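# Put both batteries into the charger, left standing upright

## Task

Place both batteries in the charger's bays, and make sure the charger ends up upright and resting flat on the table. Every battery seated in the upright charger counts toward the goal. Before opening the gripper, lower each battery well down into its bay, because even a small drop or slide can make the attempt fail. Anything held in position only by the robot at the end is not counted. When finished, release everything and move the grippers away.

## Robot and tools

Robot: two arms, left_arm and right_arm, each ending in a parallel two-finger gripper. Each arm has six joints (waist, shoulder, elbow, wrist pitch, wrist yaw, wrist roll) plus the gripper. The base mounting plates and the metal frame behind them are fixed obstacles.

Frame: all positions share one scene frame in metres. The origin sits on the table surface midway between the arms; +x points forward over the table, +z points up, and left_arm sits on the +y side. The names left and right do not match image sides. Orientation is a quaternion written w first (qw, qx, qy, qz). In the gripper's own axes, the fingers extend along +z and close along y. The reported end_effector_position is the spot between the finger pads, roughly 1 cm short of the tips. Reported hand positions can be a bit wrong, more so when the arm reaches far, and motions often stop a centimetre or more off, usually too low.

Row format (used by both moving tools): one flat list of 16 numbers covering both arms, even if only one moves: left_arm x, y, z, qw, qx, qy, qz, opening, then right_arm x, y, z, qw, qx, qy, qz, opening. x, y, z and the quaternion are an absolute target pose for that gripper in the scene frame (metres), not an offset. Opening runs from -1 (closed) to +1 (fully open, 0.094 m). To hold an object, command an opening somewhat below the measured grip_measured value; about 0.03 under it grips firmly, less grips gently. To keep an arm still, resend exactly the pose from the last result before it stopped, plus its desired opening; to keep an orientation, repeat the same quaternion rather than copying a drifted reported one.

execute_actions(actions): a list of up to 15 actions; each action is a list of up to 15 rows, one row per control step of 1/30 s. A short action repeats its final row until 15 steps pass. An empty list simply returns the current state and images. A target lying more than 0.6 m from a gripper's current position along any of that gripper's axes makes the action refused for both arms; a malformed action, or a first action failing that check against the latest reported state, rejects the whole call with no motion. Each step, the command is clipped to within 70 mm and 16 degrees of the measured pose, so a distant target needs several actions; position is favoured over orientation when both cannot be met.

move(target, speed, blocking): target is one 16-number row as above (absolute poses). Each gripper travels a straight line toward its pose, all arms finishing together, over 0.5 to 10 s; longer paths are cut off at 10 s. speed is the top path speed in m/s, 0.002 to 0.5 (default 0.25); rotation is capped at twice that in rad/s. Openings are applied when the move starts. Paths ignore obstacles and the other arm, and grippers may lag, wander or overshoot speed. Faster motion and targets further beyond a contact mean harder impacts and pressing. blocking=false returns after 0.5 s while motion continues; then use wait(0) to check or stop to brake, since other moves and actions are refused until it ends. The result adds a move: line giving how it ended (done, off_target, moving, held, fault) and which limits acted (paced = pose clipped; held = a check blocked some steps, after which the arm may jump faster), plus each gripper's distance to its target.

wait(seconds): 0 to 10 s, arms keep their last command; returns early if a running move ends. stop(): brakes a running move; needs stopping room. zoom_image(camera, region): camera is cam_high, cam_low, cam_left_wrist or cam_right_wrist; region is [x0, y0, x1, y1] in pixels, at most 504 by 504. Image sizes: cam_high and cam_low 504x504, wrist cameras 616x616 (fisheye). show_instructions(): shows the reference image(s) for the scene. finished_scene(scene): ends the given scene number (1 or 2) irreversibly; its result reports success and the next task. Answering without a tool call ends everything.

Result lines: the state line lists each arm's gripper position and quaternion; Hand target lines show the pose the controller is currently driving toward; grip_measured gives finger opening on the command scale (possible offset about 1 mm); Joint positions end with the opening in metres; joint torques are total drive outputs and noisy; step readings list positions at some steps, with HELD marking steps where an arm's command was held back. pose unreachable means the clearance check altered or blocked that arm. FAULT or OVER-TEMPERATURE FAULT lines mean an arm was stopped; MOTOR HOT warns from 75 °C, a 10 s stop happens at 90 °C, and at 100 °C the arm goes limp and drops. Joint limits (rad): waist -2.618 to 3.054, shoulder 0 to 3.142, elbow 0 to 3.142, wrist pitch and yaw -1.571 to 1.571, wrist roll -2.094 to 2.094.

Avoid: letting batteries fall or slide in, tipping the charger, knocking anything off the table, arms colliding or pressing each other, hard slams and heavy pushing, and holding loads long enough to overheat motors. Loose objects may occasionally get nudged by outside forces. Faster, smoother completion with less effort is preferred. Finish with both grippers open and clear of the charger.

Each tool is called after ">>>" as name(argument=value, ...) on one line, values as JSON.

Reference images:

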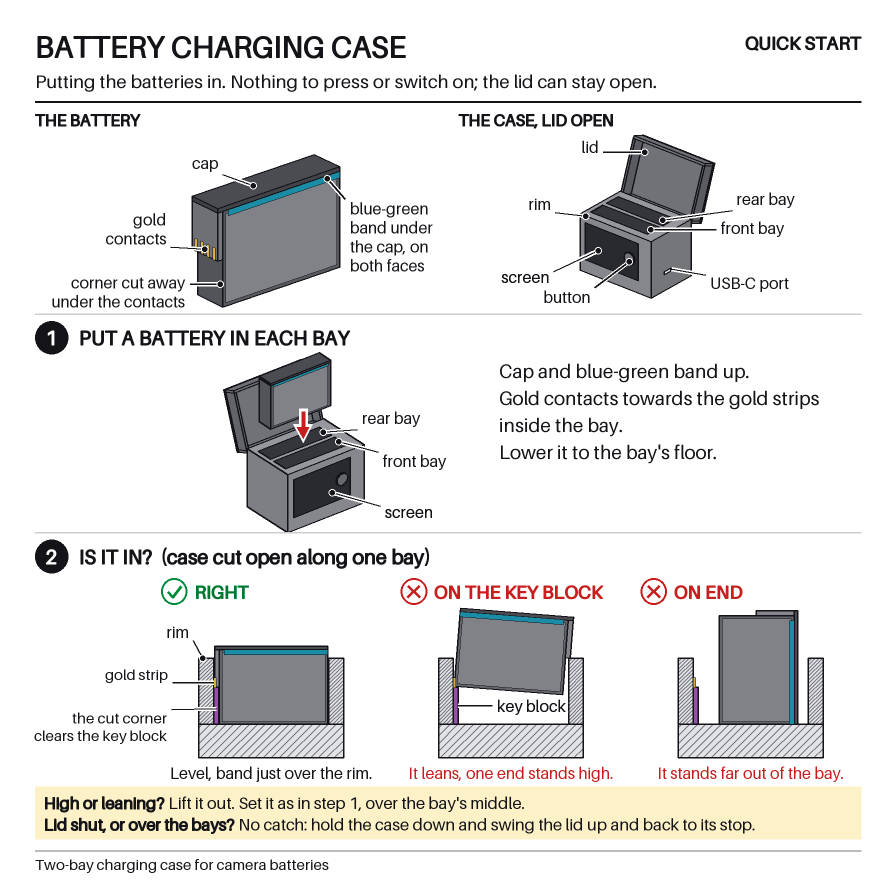

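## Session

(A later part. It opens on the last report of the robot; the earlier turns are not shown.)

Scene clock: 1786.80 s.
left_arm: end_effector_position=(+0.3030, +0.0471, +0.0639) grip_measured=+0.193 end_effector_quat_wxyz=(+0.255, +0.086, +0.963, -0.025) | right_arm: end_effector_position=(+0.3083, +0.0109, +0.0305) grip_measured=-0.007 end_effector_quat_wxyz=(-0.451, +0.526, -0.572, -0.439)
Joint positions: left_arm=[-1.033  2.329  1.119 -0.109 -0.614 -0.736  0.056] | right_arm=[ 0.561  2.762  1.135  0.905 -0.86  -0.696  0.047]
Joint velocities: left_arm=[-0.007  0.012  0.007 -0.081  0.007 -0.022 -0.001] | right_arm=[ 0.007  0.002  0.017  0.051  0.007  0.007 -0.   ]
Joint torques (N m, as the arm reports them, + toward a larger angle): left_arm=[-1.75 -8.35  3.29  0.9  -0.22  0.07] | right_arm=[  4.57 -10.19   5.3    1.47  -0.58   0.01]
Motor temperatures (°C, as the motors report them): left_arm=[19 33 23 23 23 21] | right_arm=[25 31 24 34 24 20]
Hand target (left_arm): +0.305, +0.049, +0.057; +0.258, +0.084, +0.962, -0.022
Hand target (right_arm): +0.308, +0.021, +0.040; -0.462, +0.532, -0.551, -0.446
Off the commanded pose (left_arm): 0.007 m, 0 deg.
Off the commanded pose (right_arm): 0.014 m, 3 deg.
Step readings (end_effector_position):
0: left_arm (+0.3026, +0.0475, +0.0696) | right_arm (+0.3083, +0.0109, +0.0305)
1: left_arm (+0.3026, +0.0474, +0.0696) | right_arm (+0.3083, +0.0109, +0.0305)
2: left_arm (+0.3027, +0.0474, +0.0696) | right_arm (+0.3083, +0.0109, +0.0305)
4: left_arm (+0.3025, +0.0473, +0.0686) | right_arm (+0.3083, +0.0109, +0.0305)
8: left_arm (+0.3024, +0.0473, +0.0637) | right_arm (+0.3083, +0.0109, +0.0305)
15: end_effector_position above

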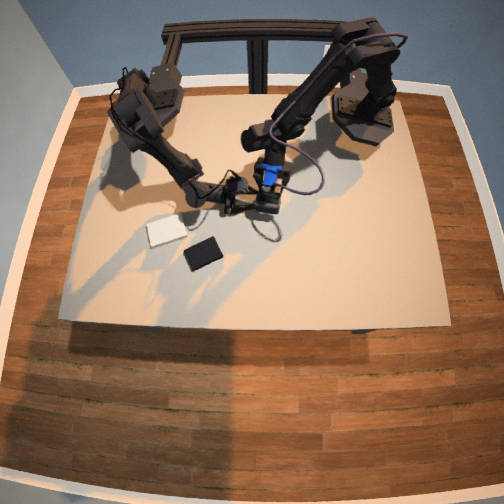

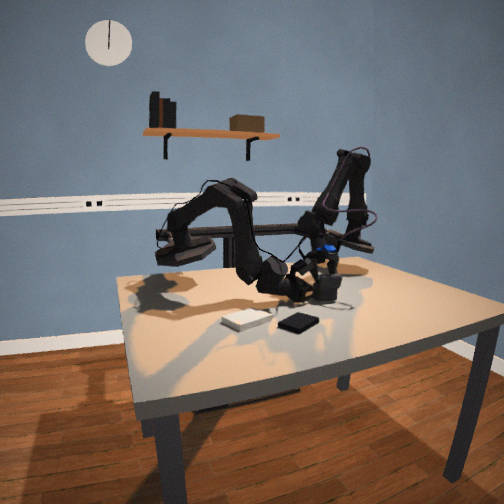

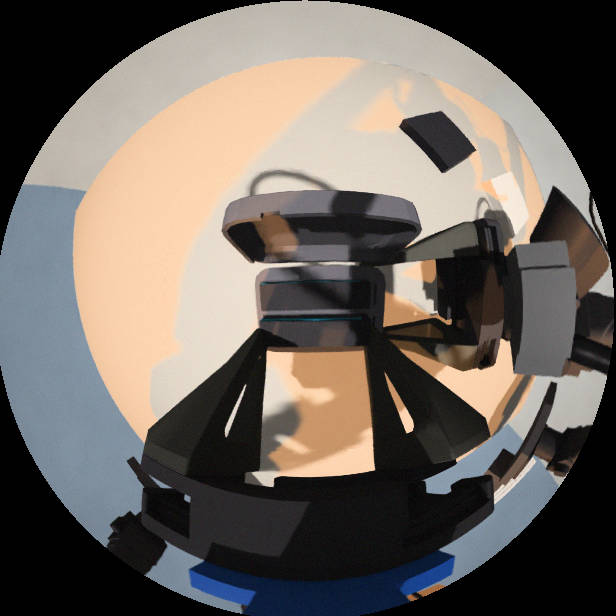

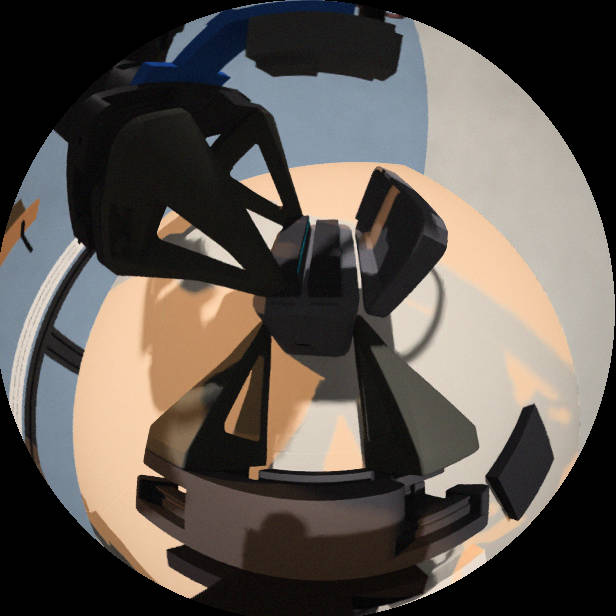

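>>> execute_actions(actions=[[[0.305,0.049,0.064,0.2578,0.0842,0.9622,-0.0226,0.22,0.308,0.021,0.040,0.4624,-0.5322,0.5510,0.4466,-0.02]],[[0.305,0.049,0.064,0.2578,0.0842,0.9622,-0.0226,0.32,0.308,0.021,0.040,0.4624,-0.5322,0.5510,0.4466,-0.02]]])

>>> move(target=[0.300,0.055,0.14,0.2578,0.0842,0.9622,-0.0226,0.32,0.308,0.021,0.040,0.4624,-0.5322,0.5510,0.4466,-0.02], speed=0.08)

>>> zoom_image(camera="cam_right_wrist", region=[230,170,380,320])

>>> zoom_image(camera="cam_left_wrist", region=[240,220,400,340])

Scene clock: 1792.87 s.
left_arm: end_effector_position=(+0.3034, +0.0470, +0.0641) grip_measured=+0.318 end_effector_quat_wxyz=(+0.256, +0.086, +0.962, -0.025) | right_arm: end_effector_position=(+0.3083, +0.0109, +0.0305) grip_measured=-0.007 end_effector_quat_wxyz=(-0.451, +0.526, -0.572, -0.439)
Joint positions: left_arm=[-1.033  2.329  1.119 -0.107 -0.616 -0.735  0.062] | right_arm=[ 0.561  2.762  1.135  0.905 -0.86  -0.696  0.047]
Joint velocities: left_arm=[-0.012  0.017  0.002 -0.007 -0.066 -0.007  0.   ] | right_arm=[ 0.002  0.002 -0.002 -0.022 -0.007  0.007  0.001]
Joint torques (N m, as the arm reports them, + toward a larger angle): left_arm=[-2.11 -9.98  3.23  0.71 -0.23 -0.02] | right_arm=[  4.71 -10.2    5.31   1.47  -0.67  -0.02]
Motor temperatures (°C, as the motors report them): left_arm=[19 33 23 23 23 21] | right_arm=[25 31 24 34 24 20]
Hand target (left_arm): +0.305, +0.049, +0.064; +0.258, +0.084, +0.962, -0.023
Hand target (right_arm): +0.308, +0.021, +0.040; -0.462, +0.532, -0.551, -0.446
Off the commanded pose (left_arm): 0.003 m, 0 deg.
Off the commanded pose (right_arm): 0.014 m, 3 deg.
Step readings (end_effector_position; steps 1 to 15: 1st action; 16 to 30: 2nd action):
0: left_arm (+0.3030, +0.0471, +0.0639) | right_arm (+0.3083, +0.0109, +0.0305)
1: left_arm (+0.3030, +0.0472, +0.0639) | right_arm (+0.3083, +0.0109, +0.0305)
2: left_arm (+0.3030, +0.0472, +0.0639) | right_arm (+0.3083, +0.0109, +0.0305)
4: left_arm (+0.3031, +0.0472, +0.0639) | right_arm (+0.3083, +0.0109, +0.0305)
8: left_arm (+0.3031, +0.0472, +0.0639) | right_arm (+0.3083, +0.0109, +0.0305)
15: left_arm (+0.3031, +0.0472, +0.0639) | right_arm (+0.3083, +0.0109, +0.0305)
16: left_arm (+0.3032, +0.0472, +0.0640) | right_arm (+0.3083, +0.0109, +0.0305)
17: left_arm (+0.3034, +0.0470, +0.0641) | right_arm (+0.3083, +0.0109, +0.0305)
19: left_arm (+0.3034, +0.0470, +0.0641) | right_arm (+0.3083, +0.0109, +0.0305)
23: left_arm (+0.3034, +0.0470, +0.0641) | right_arm (+0.3083, +0.0109, +0.0305)
30: end_effector_position above

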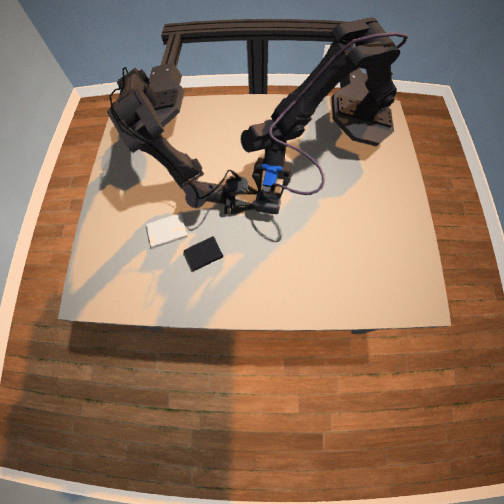

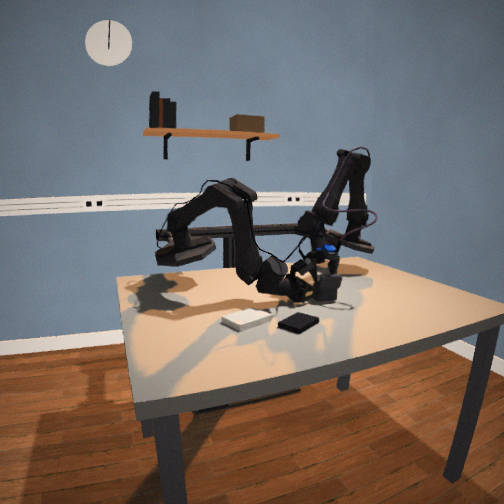

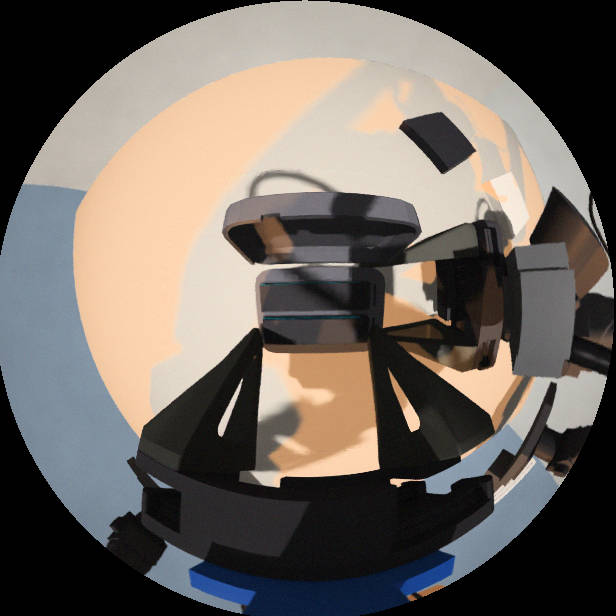

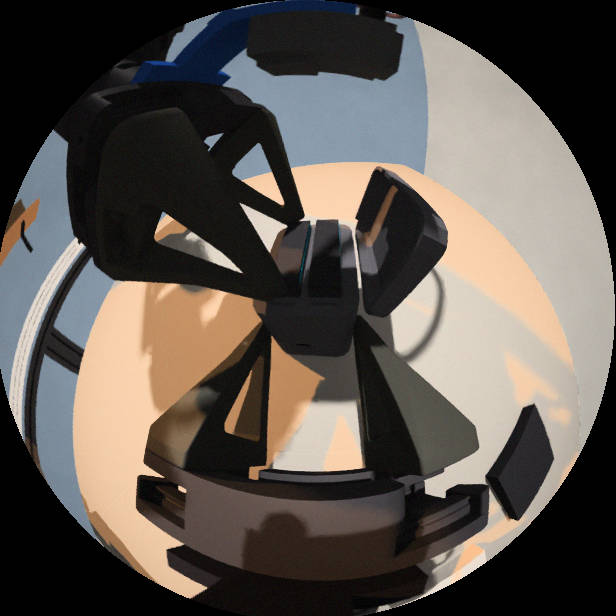

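Scene clock: 1794.37 s.
left_arm: end_effector_position=(+0.2949, +0.0647, +0.1215) grip_measured=+0.319 end_effector_quat_wxyz=(+0.239, +0.090, +0.967, -0.009) | right_arm: end_effector_position=(+0.3084, +0.0108, +0.0304) grip_measured=-0.007 end_effector_quat_wxyz=(-0.451, +0.526, -0.573, -0.438)
Joint positions: left_arm=[-1.064  2.149  1.139 -0.383 -0.614 -0.79   0.062] | right_arm=[ 0.561  2.762  1.135  0.905 -0.858 -0.696  0.047]
Joint velocities: left_arm=[-0.012 -0.007 -0.012 -0.051 -0.066  0.007  0.001] | right_arm=[ 0.007  0.007 -0.012 -0.037 -0.081  0.037  0.001]
Joint torques (N m, as the arm reports them, + toward a larger angle): left_arm=[ -3.69 -11.32   5.81   0.48  -0.3   -0.07] | right_arm=[  4.83 -10.16   5.35   1.46  -0.59  -0.02]
Motor temperatures (°C, as the motors report them): left_arm=[19 33 23 23 23 21] | right_arm=[25 31 24 34 24 20]
Hand target (left_arm): +0.300, +0.055, +0.141; +0.258, +0.084, +0.962, -0.023
Hand target (right_arm): +0.308, +0.021, +0.040; -0.462, +0.532, -0.551, -0.446
Off the commanded pose (left_arm): 0.021 m, 3 deg.
Off the commanded pose (right_arm): 0.014 m, 3 deg.
move: off_target (left_arm, right_arm)

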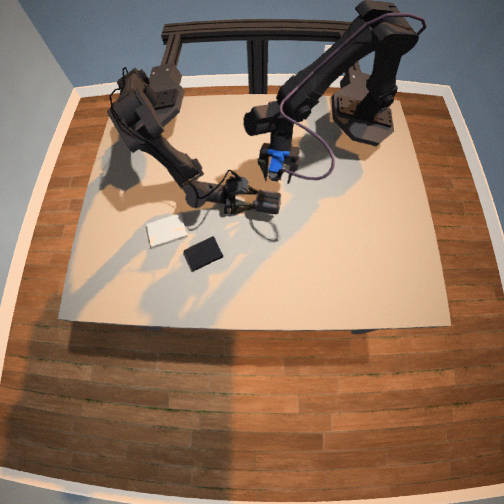

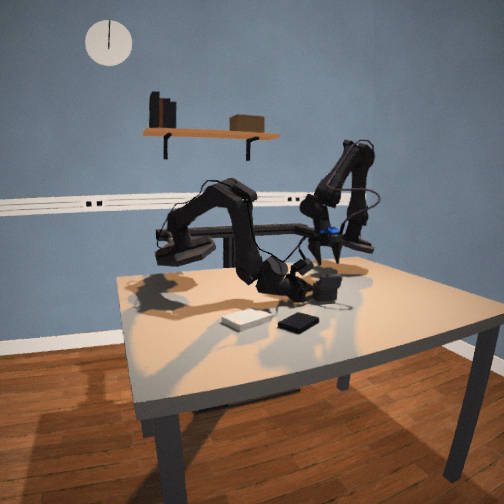

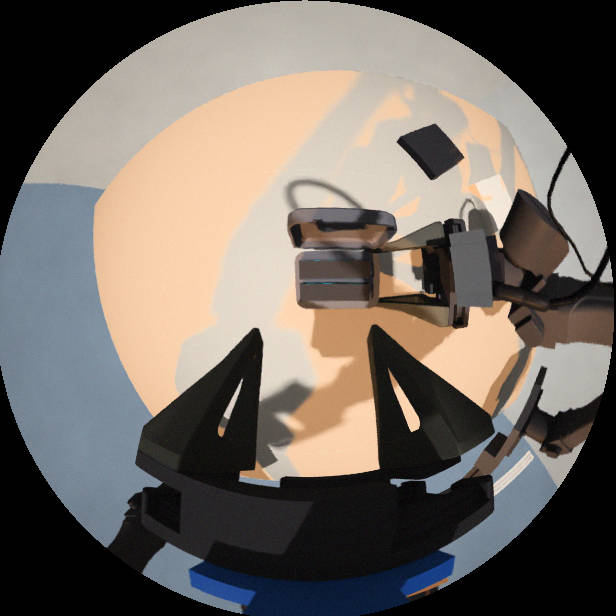

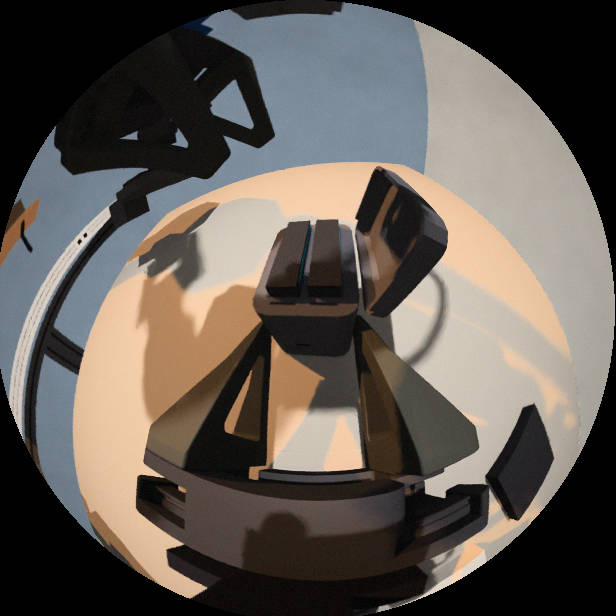

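Region (230, 170, 380, 320) of cam_right_wrist's 616x616 image, scaled by 3.360, with more detail than that image has.

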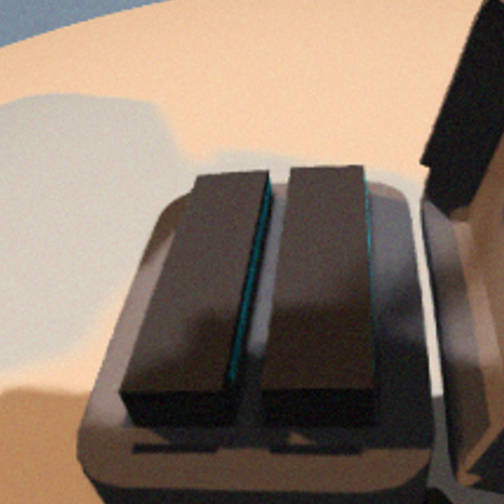

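Region (240, 220, 400, 340) of cam_left_wrist's 616x616 image, scaled by 3.150, with more detail than that image has; it fills the top 378 rows of this view, and the rest is white.

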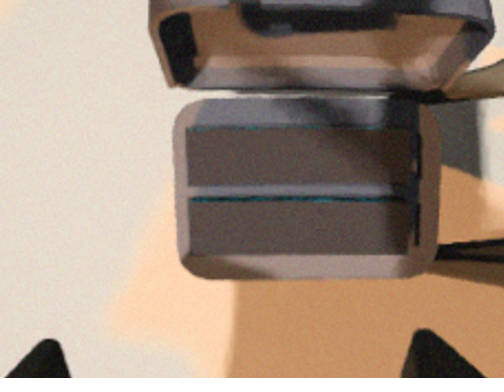

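>>> execute_actions(actions=[[[0.295,0.075,0.15,0.2578,0.0842,0.9622,-0.0226,0.32,0.308,0.016,0.034,0.4624,-0.5322,0.5510,0.4466,0.12]],[[0.295,0.09,0.16,0.2578,0.0842,0.9622,-0.0226,0.32,0.308,0.012,0.034,0.4624,-0.5322,0.5510,0.4466,0.25]]])

>>> move(target=[0.27,0.16,0.18,0.2578,0.0842,0.9622,-0.0226,0.32,0.308,-0.06,0.045,0.4624,-0.5322,0.5510,0.4466,0.25], speed=0.1)

Scene clock: 1799.70 s.
left_arm: end_effector_position=(+0.2939, +0.0846, +0.1552) grip_measured=+0.319 end_effector_quat_wxyz=(+0.252, +0.083, +0.964, -0.027) | right_arm: end_effector_position=(+0.3036, +0.0101, +0.0278) grip_measured=+0.248 end_effector_quat_wxyz=(-0.450, +0.529, -0.566, -0.444)
Joint positions: left_arm=[-1.064  1.99   1.059 -0.411 -0.615 -0.782  0.062] | right_arm=[ 0.557  2.774  1.135  0.906 -0.88  -0.71   0.059]
Joint velocities: left_arm=[ 0.002 -0.007  0.002 -0.022  0.037 -0.007  0.   ] | right_arm=[-0.002  0.017 -0.002 -0.022 -0.037 -0.037  0.   ]
Joint torques (N m, as the arm reports them, + toward a larger angle): left_arm=[-1.93 -9.95  3.64  0.55 -0.29  0.1 ] | right_arm=[  2.92 -10.38   4.38   1.37  -0.6   -0.09]
Motor temperatures (°C, as the motors report them): left_arm=[19 33 23 23 23 21] | right_arm=[25 31 24 34 24 20]
Hand target (left_arm): +0.295, +0.090, +0.160; +0.258, +0.084, +0.962, -0.023
Hand target (right_arm): +0.308, +0.012, +0.034; -0.462, +0.532, -0.551, -0.446
Off the commanded pose (left_arm): 0.007 m, 1 deg.
Off the commanded pose (right_arm): 0.008 m, 2 deg.
Step readings (end_effector_position; steps 1 to 15: 1st action; 16 to 30: 2nd action):
0: left_arm (+0.2947, +0.0651, +0.1214) | right_arm (+0.3084, +0.0108, +0.0304)
1: left_arm (+0.2945, +0.0658, +0.1229) | right_arm (+0.3078, +0.0109, +0.0302)
2: left_arm (+0.2936, +0.0691, +0.1256) | right_arm (+0.3070, +0.0109, +0.0297)
4: left_arm (+0.2933, +0.0741, +0.1337) | right_arm (+0.3054, +0.0109, +0.0282)
8: left_arm (+0.2966, +0.0737, +0.1443) | right_arm (+0.3039, +0.0109, +0.0269)
15: left_arm (+0.2965, +0.0739, +0.1443) | right_arm (+0.3039, +0.0109, +0.0269)
16: left_arm (+0.2963, +0.0746, +0.1452) | right_arm (+0.3038, +0.0109, +0.0271)
17: left_arm (+0.2951, +0.0778, +0.1465) | right_arm (+0.3036, +0.0108, +0.0273)
19: left_arm (+0.2932, +0.0835, +0.1502) | right_arm (+0.3037, +0.0104, +0.0275)
23: left_arm (+0.2939, +0.0845, +0.1551) | right_arm (+0.3039, +0.0100, +0.0276)
30: end_effector_position above

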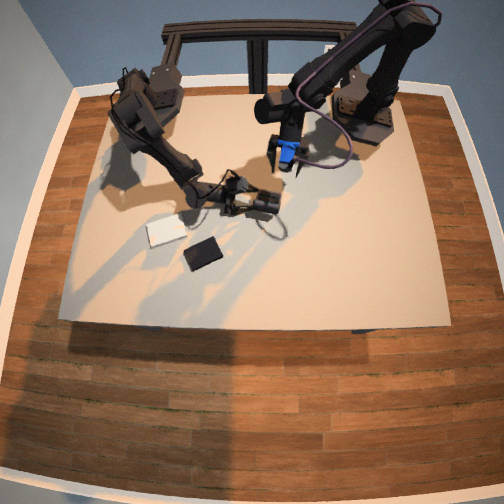

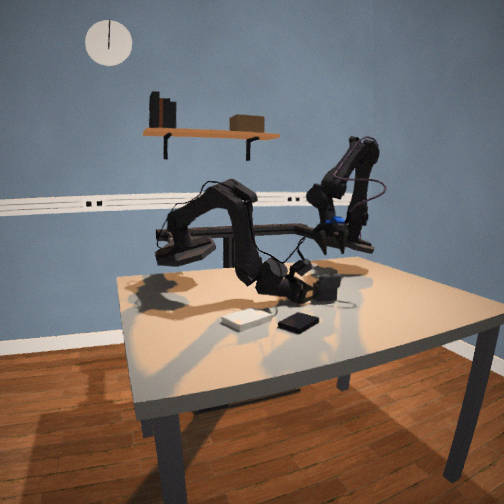

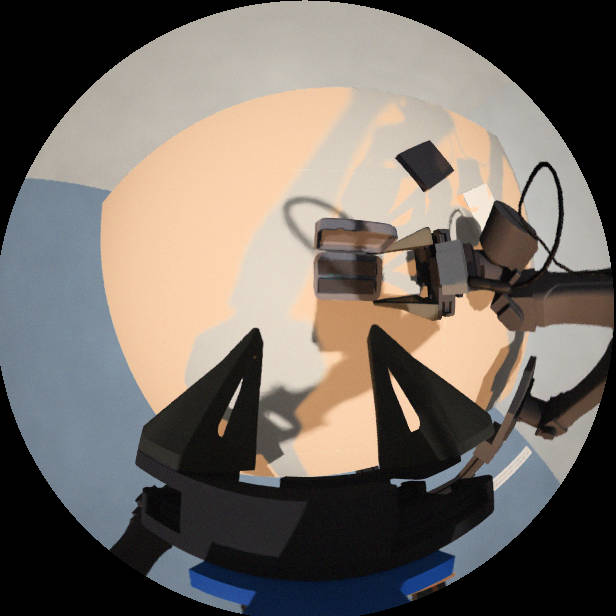

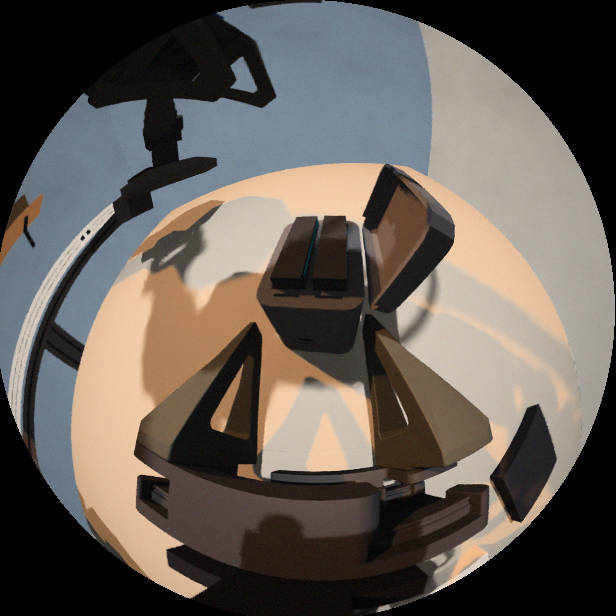

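Scene clock: 1801.10 s.
left_arm: end_effector_position=(+0.2693, +0.1531, +0.1782) grip_measured=+0.319 end_effector_quat_wxyz=(+0.253, +0.086, +0.963, -0.028) | right_arm: end_effector_position=(+0.3108, -0.0588, +0.0341) grip_measured=+0.248 end_effector_quat_wxyz=(-0.459, +0.527, -0.563, -0.441)
Joint positions: left_arm=[-1.053  1.677  0.809 -0.463 -0.611 -0.763  0.062] | right_arm=[ 0.379  2.652  1.011  0.76  -1.001 -0.917  0.059]
Joint velocities: left_arm=[-0.007 -0.002 -0.017 -0.022 -0.037 -0.051 -0.002] | right_arm=[-0.007 -0.007 -0.002  0.037 -0.051 -0.11  -0.001]
Joint torques (N m, as the arm reports them, + toward a larger angle): left_arm=[-1.03 -7.41  3.73  0.59 -0.29  0.1 ] | right_arm=[  3.29 -12.22   0.63   0.98  -0.72  -0.11]
Motor temperatures (°C, as the motors report them): left_arm=[19 33 23 23 23 21] | right_arm=[25 32 24 34 24 20]
Hand target (left_arm): +0.271, +0.160, +0.181; +0.258, +0.084, +0.962, -0.022
Hand target (right_arm): +0.308, -0.059, +0.046; -0.464, +0.530, -0.551, -0.448
Off the commanded pose (left_arm): 0.007 m, 1 deg.
Off the commanded pose (right_arm): 0.011 m, 2 deg.
move: off_target (right_arm)

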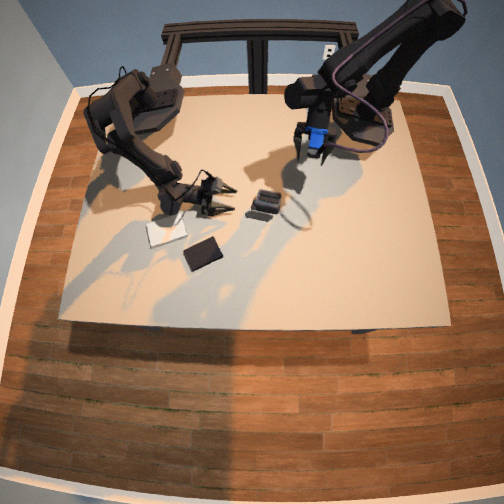

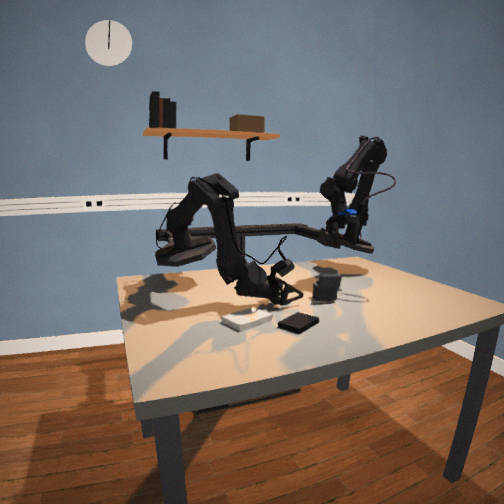

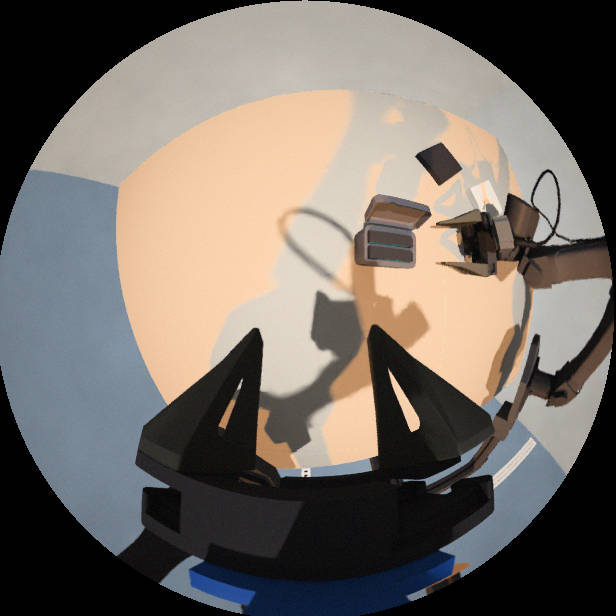

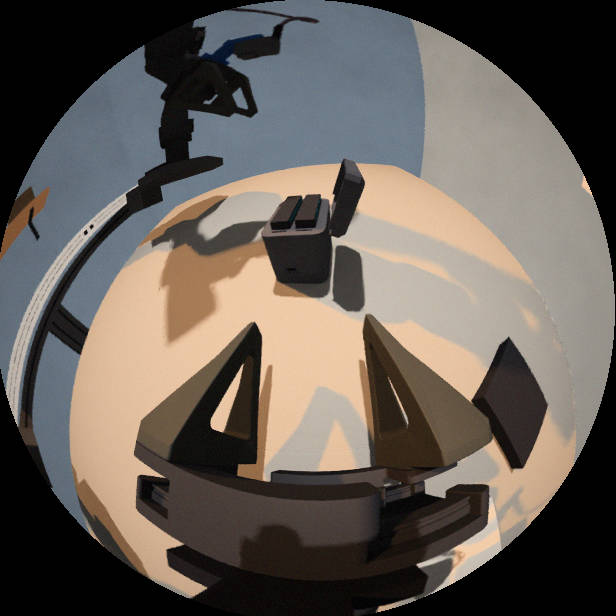

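>>> zoom_image(camera="cam_right_wrist", region=[240,150,390,300])

>>> finished_scene(scene=1)

Region (240, 150, 390, 300) of cam_right_wrist's 616x616 image, scaled by 3.360, with more detail than that image has.

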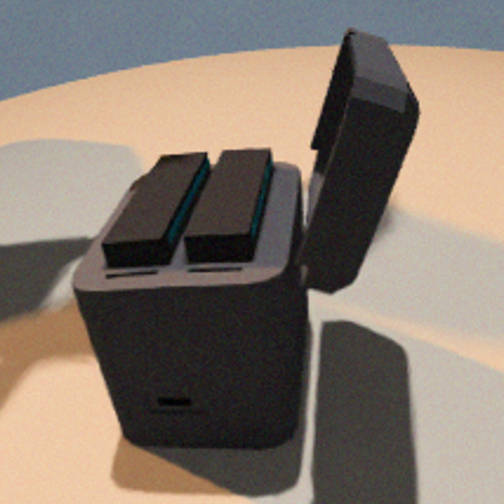

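The scene is finished: the task was done.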